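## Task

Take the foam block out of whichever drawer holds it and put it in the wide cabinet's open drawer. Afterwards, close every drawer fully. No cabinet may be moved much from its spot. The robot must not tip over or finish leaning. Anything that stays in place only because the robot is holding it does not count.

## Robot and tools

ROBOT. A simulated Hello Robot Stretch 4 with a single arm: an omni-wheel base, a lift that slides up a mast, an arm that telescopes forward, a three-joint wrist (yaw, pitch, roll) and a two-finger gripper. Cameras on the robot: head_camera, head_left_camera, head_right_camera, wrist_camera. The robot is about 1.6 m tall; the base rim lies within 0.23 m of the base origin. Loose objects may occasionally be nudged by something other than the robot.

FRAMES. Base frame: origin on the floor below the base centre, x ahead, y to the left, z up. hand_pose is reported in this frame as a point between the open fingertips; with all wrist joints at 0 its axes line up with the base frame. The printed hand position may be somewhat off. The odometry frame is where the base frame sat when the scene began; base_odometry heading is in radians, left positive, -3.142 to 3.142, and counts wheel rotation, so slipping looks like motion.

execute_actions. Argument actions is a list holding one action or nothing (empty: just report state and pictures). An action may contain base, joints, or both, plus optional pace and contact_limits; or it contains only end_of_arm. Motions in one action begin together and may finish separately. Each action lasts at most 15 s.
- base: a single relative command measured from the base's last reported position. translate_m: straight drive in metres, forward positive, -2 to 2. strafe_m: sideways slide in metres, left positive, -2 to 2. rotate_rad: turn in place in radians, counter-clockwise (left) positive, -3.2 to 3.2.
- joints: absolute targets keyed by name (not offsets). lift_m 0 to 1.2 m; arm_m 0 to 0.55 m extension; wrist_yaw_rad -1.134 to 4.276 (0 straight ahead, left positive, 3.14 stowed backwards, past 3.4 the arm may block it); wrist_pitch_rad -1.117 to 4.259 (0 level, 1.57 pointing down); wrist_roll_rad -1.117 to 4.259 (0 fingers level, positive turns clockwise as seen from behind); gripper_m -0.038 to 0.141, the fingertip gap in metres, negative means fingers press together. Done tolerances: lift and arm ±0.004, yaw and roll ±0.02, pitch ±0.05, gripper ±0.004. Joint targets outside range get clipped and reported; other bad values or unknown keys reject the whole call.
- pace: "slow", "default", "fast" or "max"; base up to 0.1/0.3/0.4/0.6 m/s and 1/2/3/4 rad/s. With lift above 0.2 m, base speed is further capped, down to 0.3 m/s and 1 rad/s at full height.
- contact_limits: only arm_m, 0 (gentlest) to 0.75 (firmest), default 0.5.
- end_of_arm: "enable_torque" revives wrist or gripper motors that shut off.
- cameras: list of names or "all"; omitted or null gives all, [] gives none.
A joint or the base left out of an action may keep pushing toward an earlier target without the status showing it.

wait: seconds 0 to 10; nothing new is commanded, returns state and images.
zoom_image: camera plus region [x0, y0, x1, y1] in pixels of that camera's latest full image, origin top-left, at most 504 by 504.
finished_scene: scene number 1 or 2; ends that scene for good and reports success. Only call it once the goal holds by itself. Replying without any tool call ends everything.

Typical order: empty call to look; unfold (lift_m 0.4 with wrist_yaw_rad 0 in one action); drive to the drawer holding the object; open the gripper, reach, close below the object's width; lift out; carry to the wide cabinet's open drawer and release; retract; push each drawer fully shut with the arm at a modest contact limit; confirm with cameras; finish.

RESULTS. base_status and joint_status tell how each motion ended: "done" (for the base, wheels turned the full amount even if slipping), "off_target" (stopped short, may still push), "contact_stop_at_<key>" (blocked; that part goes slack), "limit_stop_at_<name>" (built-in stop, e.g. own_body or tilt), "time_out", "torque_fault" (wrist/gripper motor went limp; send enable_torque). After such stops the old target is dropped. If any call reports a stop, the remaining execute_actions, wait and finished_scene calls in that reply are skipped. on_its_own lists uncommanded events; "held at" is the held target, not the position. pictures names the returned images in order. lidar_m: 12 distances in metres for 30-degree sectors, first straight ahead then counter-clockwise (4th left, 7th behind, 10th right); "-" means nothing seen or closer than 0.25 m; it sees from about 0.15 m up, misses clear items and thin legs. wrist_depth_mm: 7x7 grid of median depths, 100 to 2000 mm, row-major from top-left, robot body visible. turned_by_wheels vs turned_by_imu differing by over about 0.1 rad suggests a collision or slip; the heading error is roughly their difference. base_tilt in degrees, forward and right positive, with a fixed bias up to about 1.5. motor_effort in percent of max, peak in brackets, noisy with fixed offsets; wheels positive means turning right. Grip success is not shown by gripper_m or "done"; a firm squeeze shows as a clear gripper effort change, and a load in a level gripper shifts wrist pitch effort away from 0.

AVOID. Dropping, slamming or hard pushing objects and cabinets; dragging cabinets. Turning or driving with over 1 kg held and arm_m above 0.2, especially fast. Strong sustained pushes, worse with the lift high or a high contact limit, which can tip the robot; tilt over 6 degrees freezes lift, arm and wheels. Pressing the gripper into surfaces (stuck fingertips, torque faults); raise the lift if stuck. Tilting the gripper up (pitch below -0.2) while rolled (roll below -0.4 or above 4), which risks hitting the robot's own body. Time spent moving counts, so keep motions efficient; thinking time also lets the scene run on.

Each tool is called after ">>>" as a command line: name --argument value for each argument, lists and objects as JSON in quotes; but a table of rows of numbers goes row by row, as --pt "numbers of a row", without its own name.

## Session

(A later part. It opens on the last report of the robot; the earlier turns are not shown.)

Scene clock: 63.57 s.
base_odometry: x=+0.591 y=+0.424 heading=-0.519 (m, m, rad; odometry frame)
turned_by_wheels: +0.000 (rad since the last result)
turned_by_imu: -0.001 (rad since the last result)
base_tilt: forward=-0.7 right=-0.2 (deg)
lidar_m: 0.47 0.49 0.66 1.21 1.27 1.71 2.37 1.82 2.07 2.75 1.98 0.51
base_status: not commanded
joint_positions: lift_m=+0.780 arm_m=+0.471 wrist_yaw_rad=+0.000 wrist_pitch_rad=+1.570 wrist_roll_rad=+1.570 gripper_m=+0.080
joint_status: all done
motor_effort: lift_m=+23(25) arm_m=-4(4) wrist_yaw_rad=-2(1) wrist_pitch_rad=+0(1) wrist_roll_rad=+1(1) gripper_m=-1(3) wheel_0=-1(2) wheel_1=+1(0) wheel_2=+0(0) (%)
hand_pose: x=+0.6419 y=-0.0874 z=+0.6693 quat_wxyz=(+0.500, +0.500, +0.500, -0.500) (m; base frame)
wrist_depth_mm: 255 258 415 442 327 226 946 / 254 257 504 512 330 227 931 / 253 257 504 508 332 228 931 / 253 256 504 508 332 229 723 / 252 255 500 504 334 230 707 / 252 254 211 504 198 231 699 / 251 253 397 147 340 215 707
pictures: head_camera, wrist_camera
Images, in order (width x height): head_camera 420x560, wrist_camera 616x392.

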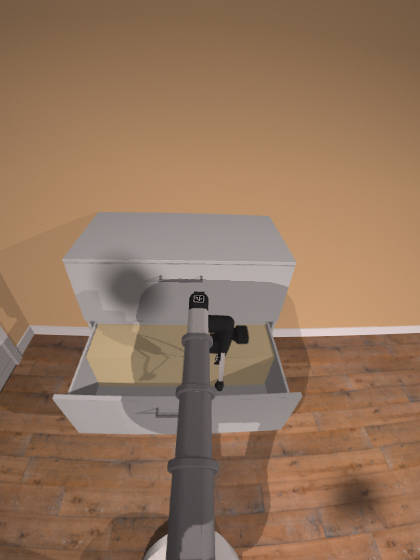

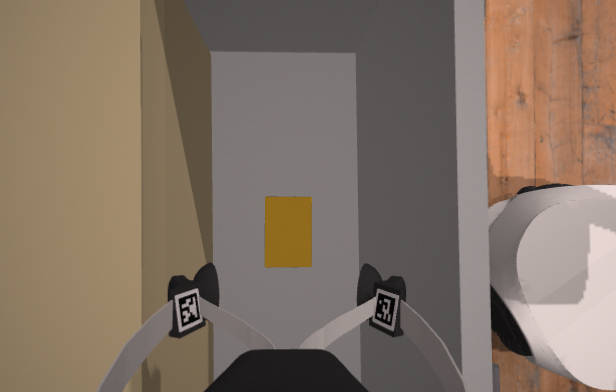

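>>> execute_actions --actions '[{"base":{"translate_m":-0.06},"joints":{"arm_m":0.0,"gripper_m":0.0,"wrist_roll_rad":0},"pace":"fast"}]' --cameras '[]'

>>> execute_actions --actions '[{"joints":{"lift_m":0.38,"wrist_pitch_rad":0},"pace":"fast"}]' --cameras '["head_camera","wrist_camera"]'

>>> execute_actions --actions '[{"joints":{"arm_m":0.4},"pace":"slow"}]' --cameras '["head_camera","wrist_camera"]'

Scene clock: 71.73 s.
torque_fault: wrist_pitch_rad switched itself off since the last result.
base_odometry: x=+0.539 y=+0.454 heading=-0.519 (m, m, rad; odometry frame)
turned_by_wheels: +0.000 (rad since the last result)
turned_by_imu: -0.003 (rad since the last result)
base_tilt: forward=-0.6 right=-0.3 (deg)
lidar_m: 0.49 0.52 1.28 1.22 1.28 1.69 2.29 1.79 1.91 2.73 2.06 0.53
base_status: done
joint_positions: lift_m=+0.780 arm_m=+0.003 wrist_yaw_rad=+0.000 wrist_pitch_rad=+1.366 wrist_roll_rad=+0.000 gripper_m=+0.000
joint_status: all done
joint sent to its limit — the command would take arm_m past its lower limit, so that joint was sent only as far as its limit.
on_its_own: wrist_pitch_rad is off since a torque_fault, until you send "end_of_arm": "enable_torque" (your +1.570 is given up)
motor_effort: lift_m=+21(24) arm_m=-4(14) wrist_yaw_rad=-1(40) wrist_pitch_rad=+2(100) wrist_roll_rad=-1(6) gripper_m=-7(5) wheel_0=-1(9) wheel_1=+0(8) wheel_2=+1(14) (%)
hand_pose: x=+0.2329 y=-0.0874 z=+0.6756 quat_wxyz=(+0.776, +0.000, +0.631, +0.000) (m; base frame)
wrist_depth_mm: 459 466 466 469 473 480 1078 / 946 960 960 976 991 1008 1042 / 931 931 931 960 976 991 991 / 904 904 917 931 960 946 960 / 866 878 891 891 904 931 931 / 842 854 186 200 878 904 904 / 820 627 634 654 842 866 866
pictures: none
No camera images: the call's "cameras" was empty. Leave "cameras" out to get every camera's image.

Scene clock: 73.83 s.
base_odometry: x=+0.539 y=+0.454 heading=-0.519 (m, m, rad; odometry frame)
turned_by_wheels: +0.000 (rad since the last result)
turned_by_imu: -0.001 (rad since the last result)
base_tilt: forward=-0.7 right=-0.4 (deg)
lidar_m: 0.47 0.50 1.29 1.22 1.31 1.71 2.29 1.78 1.90 2.72 2.09 0.54
base_status: not commanded
joint_positions: lift_m=+0.380 arm_m=+0.003 wrist_yaw_rad=+0.000 wrist_pitch_rad=+1.399 wrist_roll_rad=+0.000 gripper_m=+0.000
joint_status: wrist_pitch_rad torque_fault (moved +0.034 of -1.366); the others done
on_its_own: wrist_pitch_rad is off since a torque_fault, until you send "end_of_arm": "enable_torque" (your +0.000 is given up)
motor_effort: lift_m=+14(19) arm_m=-4(4) wrist_yaw_rad=-1(1) wrist_pitch_rad=+1(0) wrist_roll_rad=-1(1) gripper_m=-4(4) wheel_0=-1(1) wheel_1=+0(0) wheel_2=+1(1) (%)
hand_pose: x=+0.2234 y=-0.0874 z=+0.2743 quat_wxyz=(+0.765, +0.000, +0.644, +0.000) (m; base frame)
wrist_depth_mm: 539 549 554 564 574 580 585 / 525 530 539 544 554 559 569 / 508 517 525 530 535 544 554 / 496 500 508 517 517 525 535 / 484 488 496 500 508 512 517 / 469 314 186 200 496 500 508 / 271 264 268 276 415 488 492
pictures: head_camera, wrist_camera
Images, in order (width x height): head_camera 420x560, wrist_camera 616x392.

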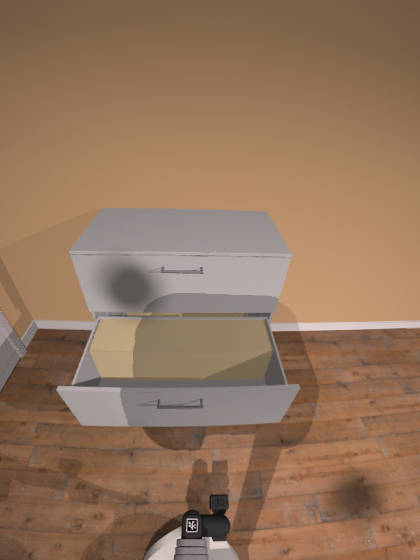

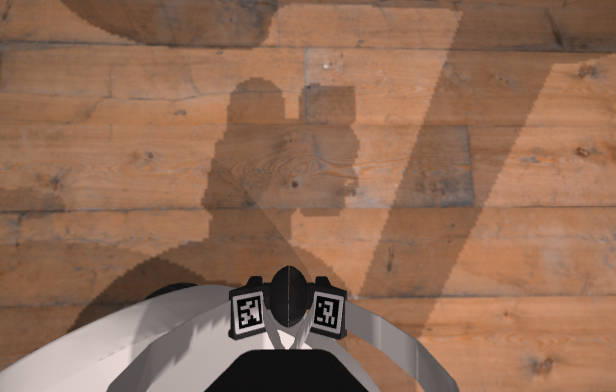

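not run: a stop came earlier in this reply.

>>> execute_actions --actions '[{"end_of_arm":"enable_torque"}]' --cameras '[]'

>>> execute_actions --actions '[{"base":{"translate_m":-0.05},"joints":{"lift_m":0.4,"wrist_pitch_rad":0},"pace":"fast"}]' --cameras '["wrist_camera"]'

>>> execute_actions --actions '[{"joints":{"arm_m":0.5},"pace":"slow"}]' --cameras '["head_camera","wrist_camera"]'

Scene clock: 75.07 s.
base_odometry: x=+0.539 y=+0.454 heading=-0.519 (m, m, rad; odometry frame)
turned_by_wheels: +0.000 (rad since the last result)
turned_by_imu: +0.000 (rad since the last result)
base_tilt: forward=-0.5 right=-0.4 (deg)
lidar_m: 0.48 0.53 1.29 1.24 1.29 1.73 2.30 1.76 1.94 2.76 2.08 0.55
base_status: not commanded
joint_positions: lift_m=+0.380 arm_m=+0.003 wrist_yaw_rad=+0.000 wrist_pitch_rad=+1.408 wrist_roll_rad=+0.000 gripper_m=+0.000
joint_status: not commanded
end_of_arm: enable_torque: each motor that was off is on again
on_its_own: wrist_pitch_rad is held at +1.408, not at your +0.000, since a torque_fault
motor_effort: lift_m=+14(14) arm_m=-4(4) wrist_yaw_rad=-1(1) wrist_pitch_rad=+1(0) wrist_roll_rad=-1(1) gripper_m=-3(5) wheel_0=-1(1) wheel_1=+0(0) wheel_2=+1(1) (%)
hand_pose: x=+0.2211 y=-0.0874 z=+0.2739 quat_wxyz=(+0.762, +0.000, +0.647, +0.000) (m; base frame)
wrist_depth_mm: 539 544 554 559 569 574 580 / 521 530 535 544 549 559 559 / 508 517 521 530 539 544 549 / 492 500 504 512 521 525 535 / 484 488 496 500 504 512 517 / 473 293 186 200 492 500 504 / 270 264 268 276 342 488 492
pictures: none
No camera images: the call's "cameras" was empty. Leave "cameras" out to get every camera's image.

Scene clock: 76.40 s.
base_odometry: x=+0.496 y=+0.479 heading=-0.520 (m, m, rad; odometry frame)
turned_by_wheels: +0.000 (rad since the last result)
turned_by_imu: -0.001 (rad since the last result)
base_tilt: forward=-0.7 right=-0.2 (deg)
lidar_m: 0.54 0.59 1.28 1.23 1.28 1.70 2.25 1.73 1.90 2.74 2.15 0.61
base_status: done
joint_positions: lift_m=+0.400 arm_m=+0.003 wrist_yaw_rad=+0.000 wrist_pitch_rad=+0.003 wrist_roll_rad=+0.000 gripper_m=+0.000
joint_status: all done
motor_effort: lift_m=+24(25) arm_m=-4(4) wrist_yaw_rad=-2(1) wrist_pitch_rad=-7(11) wrist_roll_rad=+0(0) gripper_m=-5(4) wheel_0=-2(8) wheel_1=+0(6) wheel_2=-1(14) (%)
hand_pose: x=+0.4627 y=-0.0874 z=+0.5770 quat_wxyz=(+1.000, +0.000, +0.001, +0.000) (m; base frame)
wrist_depth_mm: 723 741 759 778 798 1308 1308 / 723 741 750 768 798 1308 1336 / 345 355 750 768 788 1308 1336 / 345 351 362 368 375 384 394 / 345 353 359 368 375 387 392 / 343 349 186 200 375 384 394 / 343 349 355 364 370 384 1281
pictures: wrist_camera
Images, in order (width x height): wrist_camera 616x392.

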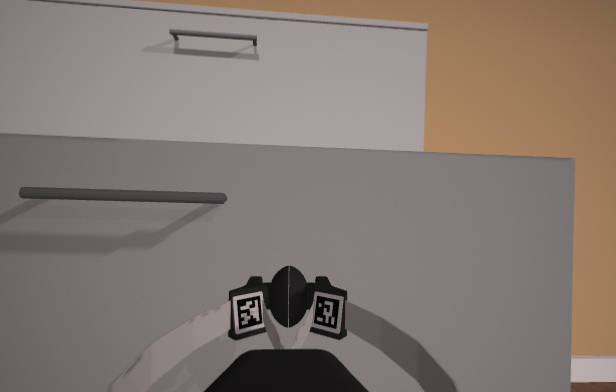

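Scene clock: 82.67 s.
base_odometry: x=+0.496 y=+0.479 heading=-0.519 (m, m, rad; odometry frame)
turned_by_wheels: +0.000 (rad since the last result)
turned_by_imu: -0.002 (rad since the last result)
base_tilt: forward=-0.8 right=-0.2 (deg)
lidar_m: 0.91 0.96 1.28 1.24 1.31 1.69 2.24 1.72 1.89 2.74 2.14 1.00
base_status: not commanded
joint_positions: lift_m=+0.400 arm_m=+0.499 wrist_yaw_rad=+0.000 wrist_pitch_rad=+0.002 wrist_roll_rad=+0.000 gripper_m=+0.000
joint_status: all done
motor_effort: lift_m=+24(24) arm_m=+6(15) wrist_yaw_rad=-3(26) wrist_pitch_rad=-5(7) wrist_roll_rad=-1(1) gripper_m=-7(6) wheel_0=+1(3) wheel_1=+1(1) wheel_2=-3(8) (%)
hand_pose: x=+0.9584 y=-0.0873 z=+0.5772 quat_wxyz=(+1.000, +0.000, +0.001, +0.000) (m; base frame)
wrist_depth_mm: 260 266 272 277 283 290 296 / 258 264 271 277 283 289 296 / 221 225 230 236 240 247 252 / 219 224 230 236 241 246 251 / 220 224 230 236 240 246 251 / 220 225 185 200 239 245 250 / 220 224 229 233 237 245 250
pictures: head_camera, wrist_camera
Images, in order (width x height): head_camera 420x560, wrist_camera 616x392.

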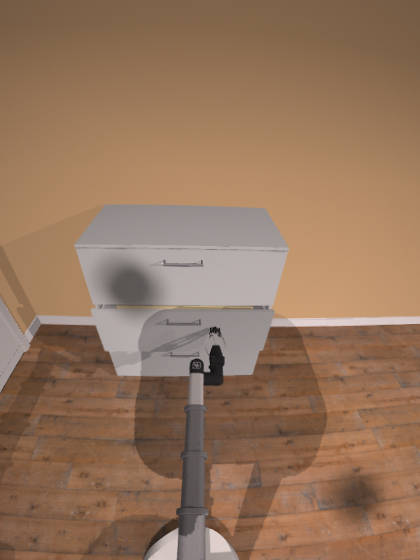

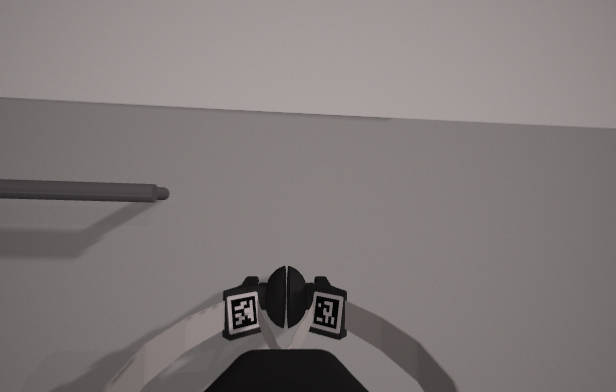

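>>> execute_actions --actions '[{"base":{"translate_m":0.1},"joints":{"arm_m":0.4}}]' --cameras '[]'

>>> execute_actions --actions '[{"joints":{"arm_m":0.47},"pace":"slow","contact_limits":{"arm_m":0.35}}]' --cameras '["head_camera","wrist_camera"]'

Scene clock: 85.00 s.
base_odometry: x=+0.583 y=+0.430 heading=-0.519 (m, m, rad; odometry frame)
turned_by_wheels: +0.000 (rad since the last result)
turned_by_imu: -0.001 (rad since the last result)
base_tilt: forward=-0.7 right=-0.1 (deg)
lidar_m: 0.80 0.86 1.30 1.24 1.29 1.70 2.35 1.81 2.02 2.74 2.03 0.88
base_status: done
joint_positions: lift_m=+0.400 arm_m=+0.400 wrist_yaw_rad=-0.001 wrist_pitch_rad=+0.002 wrist_roll_rad=+0.000 gripper_m=+0.000
joint_status: all done
motor_effort: lift_m=+23(24) arm_m=-1(4) wrist_yaw_rad=+2(7) wrist_pitch_rad=-6(6) wrist_roll_rad=-1(1) gripper_m=-4(2) wheel_0=+5(7) wheel_1=+1(5) wheel_2=-4(8) (%)
hand_pose: x=+0.8595 y=-0.0878 z=+0.5771 quat_wxyz=(+1.000, +0.000, +0.001, -0.001) (m; base frame)
wrist_depth_mm: 257 263 268 274 281 289 293 / 256 262 268 274 281 287 294 / 221 225 230 236 241 248 252 / 220 224 230 236 241 246 252 / 220 224 229 236 240 247 252 / 220 224 187 199 241 246 252 / 220 222 229 234 238 247 251
pictures: none
No camera images: the call's "cameras" was empty. Leave "cameras" out to get every camera's image.

Scene clock: 86.50 s.
base_odometry: x=+0.583 y=+0.430 heading=-0.519 (m, m, rad; odometry frame)
turned_by_wheels: +0.000 (rad since the last result)
turned_by_imu: -0.001 (rad since the last result)
base_tilt: forward=-0.6 right=-0.2 (deg)
lidar_m: 0.83 0.90 1.29 1.23 1.29 1.70 2.34 1.81 2.02 2.72 2.01 0.90
base_status: not commanded
joint_positions: lift_m=+0.400 arm_m=+0.438 wrist_yaw_rad=-0.001 wrist_pitch_rad=+0.002 wrist_roll_rad=+0.000 gripper_m=+0.000
joint_status: arm_m contact_stop (moved +0.038 of +0.070)
on_its_own: arm_m is slack since a contact_stop (your +0.470 is given up)
motor_effort: lift_m=+24(23) arm_m=+0(16) wrist_yaw_rad=+0(35) wrist_pitch_rad=-5(6) wrist_roll_rad=-1(0) gripper_m=-5(4) wheel_0=+3(5) wheel_1=-2(2) wheel_2=+0(12) (%)
contact_limits: arm_m 0.35
hand_pose: x=+0.8972 y=-0.0876 z=+0.5772 quat_wxyz=(+1.000, +0.000, +0.001, +0.000) (m; base frame)
wrist_depth_mm: 222 227 233 236 242 248 252 / 222 226 232 236 242 248 253 / 222 226 232 236 242 247 253 / 220 225 231 236 241 248 253 / 222 226 230 236 242 247 252 / 221 226 186 200 242 247 252 / 221 224 229 235 238 247 251
pictures: head_camera, wrist_camera
Images, in order (width x height): head_camera 420x560, wrist_camera 616x392.

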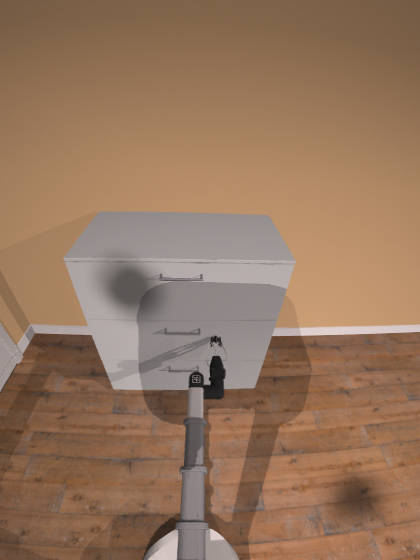

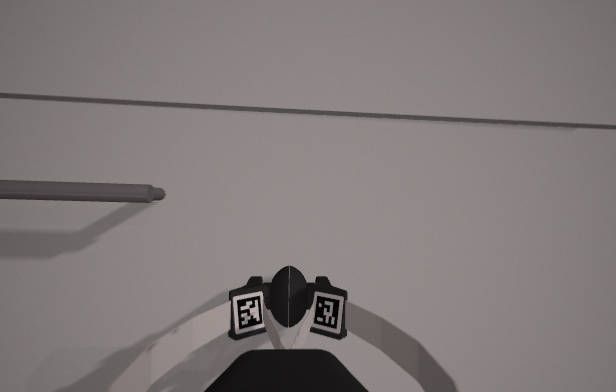

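>>> execute_actions --actions '[{"base":{"rotate_rad":3.19},"joints":{"arm_m":0.0,"lift_m":0.25},"pace":"fast"}]' --cameras '[]'

>>> execute_actions --actions '[{"base":{"strafe_m":1.4},"pace":"max"}]' --cameras '[]'

>>> execute_actions --actions '[{"base":{"translate_m":0.75},"pace":"max"}]'

Scene clock: 90.53 s.
base_odometry: x=+0.583 y=+0.430 heading=+2.671 (m, m, rad; odometry frame)
turned_by_wheels: +3.190 (rad since the last result)
turned_by_imu: +3.224 (rad since the last result)
base_tilt: forward=-0.7 right=-0.1 (deg)
lidar_m: 2.34 1.82 2.75 2.81 1.88 0.90 0.85 0.92 1.26 1.23 1.31 1.81
base_status: done
joint_positions: lift_m=+0.250 arm_m=+0.003 wrist_yaw_rad=+0.000 wrist_pitch_rad=+0.002 wrist_roll_rad=+0.000 gripper_m=+0.000
joint_status: all done
joint sent to its limit — the command would take arm_m past its lower limit, so that joint was sent only as far as its limit.
motor_effort: lift_m=+14(21) arm_m=-4(5) wrist_yaw_rad=-3(6) wrist_pitch_rad=-7(6) wrist_roll_rad=+0(1) gripper_m=-8(5) wheel_0=-1(12) wheel_1=+2(7) wheel_2=+0(11) (%)
hand_pose: x=+0.4628 y=-0.0873 z=+0.4279 quat_wxyz=(+1.000, +0.000, +0.001, +0.000) (m; base frame)
wrist_depth_mm: - - - - - - 1661 / - - - - - - 1661 / - - - - - - 1618 / 1618 - - - - - 1661 / 1618 - - - - - 1618 / 1499 1499 186 200 1618 1708 1537 / 1025 904 976 1138 946 1118 1138
pictures: none
No camera images: the call's "cameras" was empty. Leave "cameras" out to get every camera's image.

Scene clock: 94.33 s.
base_odometry: x=-0.053 y=-0.818 heading=+2.671 (m, m, rad; odometry frame)
turned_by_wheels: +0.000 (rad since the last result)
turned_by_imu: -0.003 (rad since the last result)
base_tilt: forward=-0.6 right=-0.3 (deg)
lidar_m: 1.50 1.76 1.41 1.40 1.43 1.36 1.27 1.34 1.28 2.64 2.79 1.57
base_status: done
joint_positions: lift_m=+0.250 arm_m=+0.003 wrist_yaw_rad=+0.000 wrist_pitch_rad=+0.002 wrist_roll_rad=+0.000 gripper_m=+0.000
joint_status: not commanded
motor_effort: lift_m=+16(16) arm_m=-4(5) wrist_yaw_rad=-2(3) wrist_pitch_rad=-5(7) wrist_roll_rad=+0(0) gripper_m=-3(3) wheel_0=+2(16) wheel_1=+0(15) wheel_2=+0(2) (%)
hand_pose: x=+0.4627 y=-0.0874 z=+0.4278 quat_wxyz=(+1.000, +0.000, +0.001, +0.000) (m; base frame)
wrist_depth_mm: - - - - - - - / - - - - - - - / - - - - - - - / - - - 1308 - - - / - - - 1576 - - - / 1499 1537 186 200 1661 1708 1756 / 1008 904 991 1138 960 1098 1138
pictures: none
No camera images: the call's "cameras" was empty. Leave "cameras" out to get every camera's image.

Scene clock: 97.17 s.
base_odometry: x=-0.721 y=-0.478 heading=+2.671 (m, m, rad; odometry frame)
turned_by_wheels: +0.000 (rad since the last result)
turned_by_imu: -0.001 (rad since the last result)
base_tilt: forward=-0.7 right=-0.3 (deg)
lidar_m: 0.75 1.66 1.25 1.22 1.68 2.14 2.06 1.89 2.32 2.66 2.29 0.75
base_status: done
joint_positions: lift_m=+0.250 arm_m=+0.003 wrist_yaw_rad=+0.000 wrist_pitch_rad=+0.002 wrist_roll_rad=+0.000 gripper_m=+0.000
joint_status: not commanded
motor_effort: lift_m=+16(16) arm_m=-4(4) wrist_yaw_rad=-2(1) wrist_pitch_rad=-7(6) wrist_roll_rad=+0(1) gripper_m=-6(3) wheel_0=+0(10) wheel_1=-1(8) wheel_2=+2(15) (%)
hand_pose: x=+0.4627 y=-0.0874 z=+0.4278 quat_wxyz=(+1.000, +0.000, +0.001, +0.000) (m; base frame)
wrist_depth_mm: 1430 1464 1430 1464 1464 1464 1464 / 1430 1430 1464 1464 1464 1430 1464 / 1430 1430 1430 854 842 1430 1464 / 1430 1430 1430 539 544 1430 1430 / 1430 1430 1397 544 539 544 1464 / 1397 1397 186 200 842 1430 1464 / 1008 904 976 842 842 1098 1118
pictures: head_camera, head_left_camera, head_right_camera, wrist_camera
Images, in order (width x height): head_camera 420x560, head_left_camera 420x672, head_right_camera 420x672, wrist_camera 616x392.

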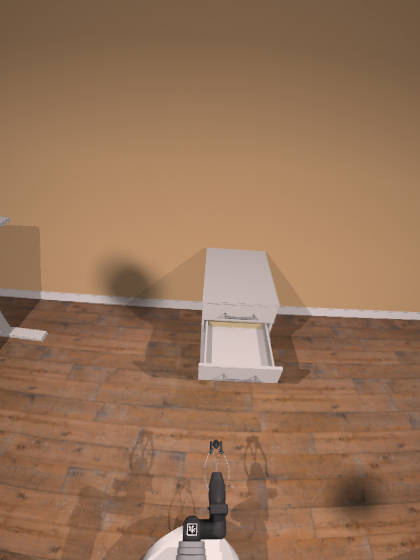

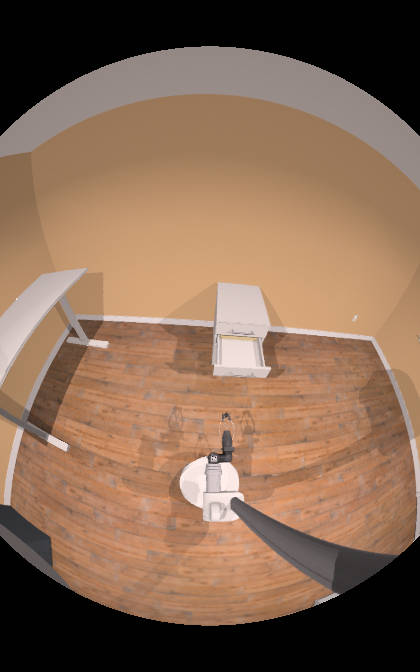

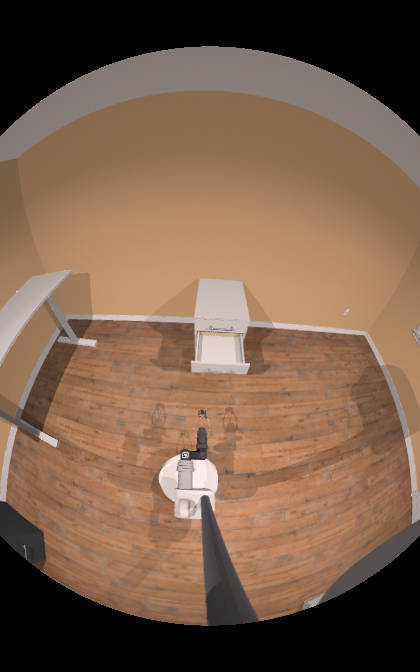

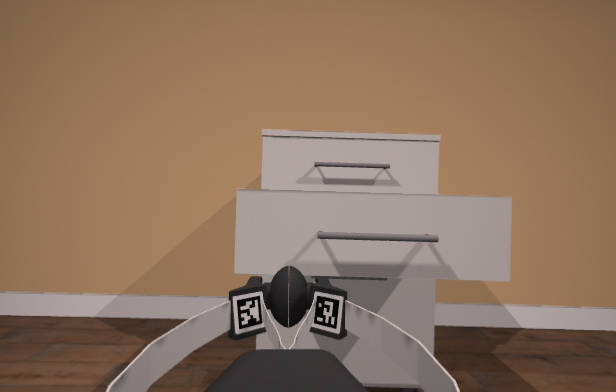

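>>> execute_actions --actions '[{"base":{"strafe_m":0.03},"joints":{"lift_m":0.265,"arm_m":0.06}}]' --cameras '[]'

>>> execute_actions --actions '[{"base":{"translate_m":0.25}}]' --cameras '["wrist_camera"]'

>>> execute_actions --actions '[{"joints":{"arm_m":0.45},"pace":"slow","contact_limits":{"arm_m":0.25}}]' --cameras '["head_camera","wrist_camera"]'

Scene clock: 99.87 s.
base_odometry: x=-0.735 y=-0.505 heading=+2.671 (m, m, rad; odometry frame)
turned_by_wheels: +0.000 (rad since the last result)
turned_by_imu: -0.001 (rad since the last result)
base_tilt: forward=-0.7 right=-0.3 (deg)
lidar_m: 0.74 1.62 1.22 1.18 1.67 1.92 2.05 1.91 2.33 2.71 2.28 0.74
base_status: done
joint_positions: lift_m=+0.265 arm_m=+0.059 wrist_yaw_rad=+0.000 wrist_pitch_rad=+0.002 wrist_roll_rad=+0.000 gripper_m=+0.000
joint_status: all done
motor_effort: lift_m=+24(24) arm_m=+4(4) wrist_yaw_rad=-1(1) wrist_pitch_rad=-6(6) wrist_roll_rad=+0(0) gripper_m=-4(1) wheel_0=-2(9) wheel_1=-1(7) wheel_2=+0(1) (%)
hand_pose: x=+0.5186 y=-0.0874 z=+0.4421 quat_wxyz=(+1.000, +0.000, +0.001, +0.000) (m; base frame)
wrist_depth_mm: 1366 1397 1397 1397 1397 1430 1397 / 1397 1366 1366 1397 1397 1397 1430 / 1366 1366 1366 809 798 1366 1397 / 1366 1397 1397 788 788 798 1397 / 1397 1366 1366 492 488 492 1397 / 1366 1366 186 200 492 1366 1366 / 1042 946 1008 788 788 1138 1160
pictures: none
No camera images: the call's "cameras" was empty. Leave "cameras" out to get every camera's image.

Scene clock: 102.17 s.
base_odometry: x=-0.958 y=-0.391 heading=+2.671 (m, m, rad; odometry frame)
turned_by_wheels: +0.000 (rad since the last result)
turned_by_imu: +0.000 (rad since the last result)
base_tilt: forward=-0.4 right=-0.3 (deg)
lidar_m: 0.52 1.46 1.21 1.16 1.30 1.90 2.29 2.12 2.81 2.70 1.95 0.51
base_status: done
joint_positions: lift_m=+0.265 arm_m=+0.059 wrist_yaw_rad=+0.000 wrist_pitch_rad=+0.002 wrist_roll_rad=+0.000 gripper_m=+0.000
joint_status: not commanded
motor_effort: lift_m=+24(24) arm_m=+4(4) wrist_yaw_rad=-2(2) wrist_pitch_rad=-6(6) wrist_roll_rad=+0(0) gripper_m=-8(3) wheel_0=+3(8) wheel_1=+0(7) wheel_2=+1(12) (%)
hand_pose: x=+0.5187 y=-0.0874 z=+0.4421 quat_wxyz=(+1.000, +0.000, +0.001, +0.000) (m; base frame)
wrist_depth_mm: 1138 1138 1138 1138 1138 1160 1160 / 1118 1118 1118 1138 1138 1138 1138 / 1118 1118 1118 539 539 539 1160 / 1138 1138 1118 539 539 544 1138 / 1138 1118 236 236 236 236 237 / 1118 1118 186 200 236 236 237 / 1060 931 235 236 236 236 236
pictures: wrist_camera
Images, in order (width x height): wrist_camera 616x392.

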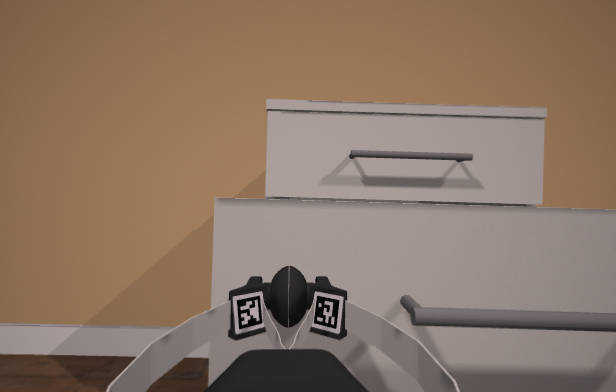

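Scene clock: 106.30 s.
base_odometry: x=-0.958 y=-0.391 heading=+2.671 (m, m, rad; odometry frame)
turned_by_wheels: +0.000 (rad since the last result)
turned_by_imu: -0.002 (rad since the last result)
base_tilt: forward=-0.7 right=-0.2 (deg)
lidar_m: 0.80 1.49 1.22 1.17 1.25 1.92 2.29 2.12 2.82 2.71 1.93 0.81
base_status: not commanded
joint_positions: lift_m=+0.265 arm_m=+0.375 wrist_yaw_rad=+0.000 wrist_pitch_rad=+0.002 wrist_roll_rad=+0.000 gripper_m=+0.000
joint_status: arm_m contact_stop (moved +0.316 of +0.391)
on_its_own: arm_m is slack since a contact_stop (your +0.450 is given up)
motor_effort: lift_m=+24(24) arm_m=+0(14) wrist_yaw_rad=+0(35) wrist_pitch_rad=-5(5) wrist_roll_rad=+0(0) gripper_m=-2(3) wheel_0=+3(4) wheel_1=-1(1) wheel_2=+1(7) (%)
contact_limits: arm_m 0.25
hand_pose: x=+0.8342 y=-0.0875 z=+0.4422 quat_wxyz=(+1.000, +0.000, +0.001, +0.000) (m; base frame)
wrist_depth_mm: 820 820 820 236 235 235 234 / 820 820 820 236 236 234 234 / 809 809 820 236 235 235 234 / 809 809 820 236 235 235 233 / 809 820 820 236 235 233 233 / 809 809 186 200 234 233 233 / 798 798 235 234 234 233 232
pictures: head_camera, wrist_camera
Images, in order (width x height): head_camera 420x560, wrist_camera 616x392.

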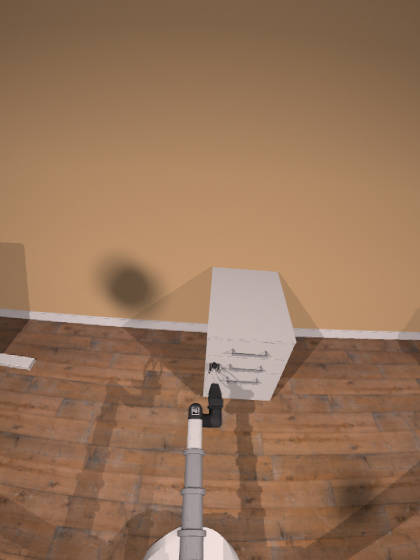

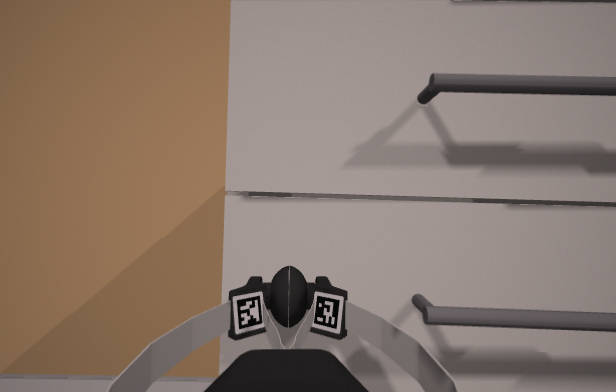

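>>> execute_actions --actions '[{"joints":{"arm_m":0.0},"pace":"fast"}]' --cameras '[]'

>>> execute_actions --actions '[{"base":{"rotate_rad":1.9},"pace":"max"}]' --cameras '["head_camera","head_right_camera"]'

Scene clock: 109.00 s.
base_odometry: x=-0.958 y=-0.391 heading=+2.671 (m, m, rad; odometry frame)
turned_by_wheels: +0.000 (rad since the last result)
turned_by_imu: -0.001 (rad since the last result)
base_tilt: forward=-0.7 right=-0.4 (deg)
lidar_m: 0.79 1.46 1.22 1.16 1.27 1.91 2.31 2.13 2.81 2.70 1.95 0.82
base_status: not commanded
joint_positions: lift_m=+0.265 arm_m=+0.003 wrist_yaw_rad=+0.000 wrist_pitch_rad=+0.003 wrist_roll_rad=+0.000 gripper_m=+0.000
joint_status: all done
joint sent to its limit — the command would take arm_m past its lower limit, so that joint was sent only as far as its limit.
motor_effort: lift_m=+24(24) arm_m=-4(5) wrist_yaw_rad=-1(0) wrist_pitch_rad=-7(6) wrist_roll_rad=+0(0) gripper_m=-7(5) wheel_0=+3(3) wheel_1=+0(1) wheel_2=+1(1) (%)
hand_pose: x=+0.4627 y=-0.0875 z=+0.4421 quat_wxyz=(+1.000, +0.000, +0.001, +0.000) (m; base frame)
wrist_depth_mm: 1182 1182 1205 1182 1205 1205 1205 / 1182 1182 1182 1182 1205 1182 1205 / 1182 1182 1205 609 603 603 1205 / 1160 1182 1182 609 603 603 1229 / 1182 1182 1160 603 603 603 1205 / 1160 1205 186 200 603 603 1205 / 1042 946 1008 603 603 603 1160
pictures: none
No camera images: the call's "cameras" was empty. Leave "cameras" out to get every camera's image.

Scene clock: 110.70 s.
base_odometry: x=-0.958 y=-0.391 heading=-1.712 (m, m, rad; odometry frame)
turned_by_wheels: +1.900 (rad since the last result)
turned_by_imu: +1.919 (rad since the last result)
base_tilt: forward=-0.9 right=-0.3 (deg)
lidar_m: 1.17 1.83 2.29 2.14 2.32 2.70 2.36 0.92 0.80 1.39 1.27 1.17
base_status: done
joint_positions: lift_m=+0.265 arm_m=+0.003 wrist_yaw_rad=+0.000 wrist_pitch_rad=+0.002 wrist_roll_rad=+0.000 gripper_m=+0.000
joint_status: not commanded
motor_effort: lift_m=+23(24) arm_m=-4(4) wrist_yaw_rad=-2(3) wrist_pitch_rad=-6(7) wrist_roll_rad=+0(0) gripper_m=-8(8) wheel_0=-2(11) wheel_1=+2(10) wheel_2=-1(13) (%)
hand_pose: x=+0.4628 y=-0.0873 z=+0.4422 quat_wxyz=(+1.000, +0.000, +0.001, +0.000) (m; base frame)
wrist_depth_mm: - - - 1863 1025 946 878 / - - - 1863 1229 1182 1160 / 1537 - - 1808 1661 1576 1499 / 1464 1661 - 1863 1708 1576 1464 / 1464 1708 - 1863 1661 1576 1464 / 1430 1537 186 200 1537 1537 1464 / 1060 946 1008 1098 976 1160 1160
pictures: head_camera, head_right_camera
Images, in order (width x height): head_camera 420x560, head_right_camera 420x672.

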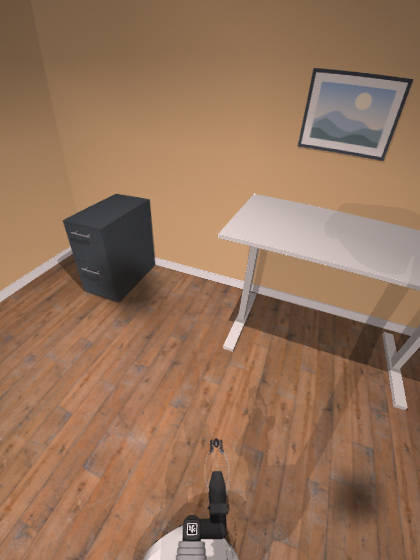

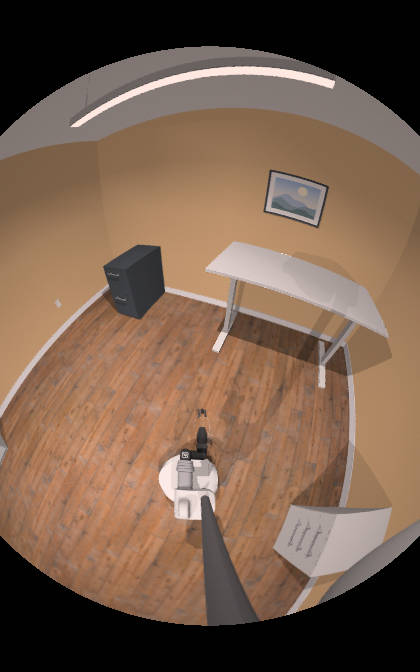

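All shut.

>>> finished_scene --scene 1

The scene is finished: the task was done.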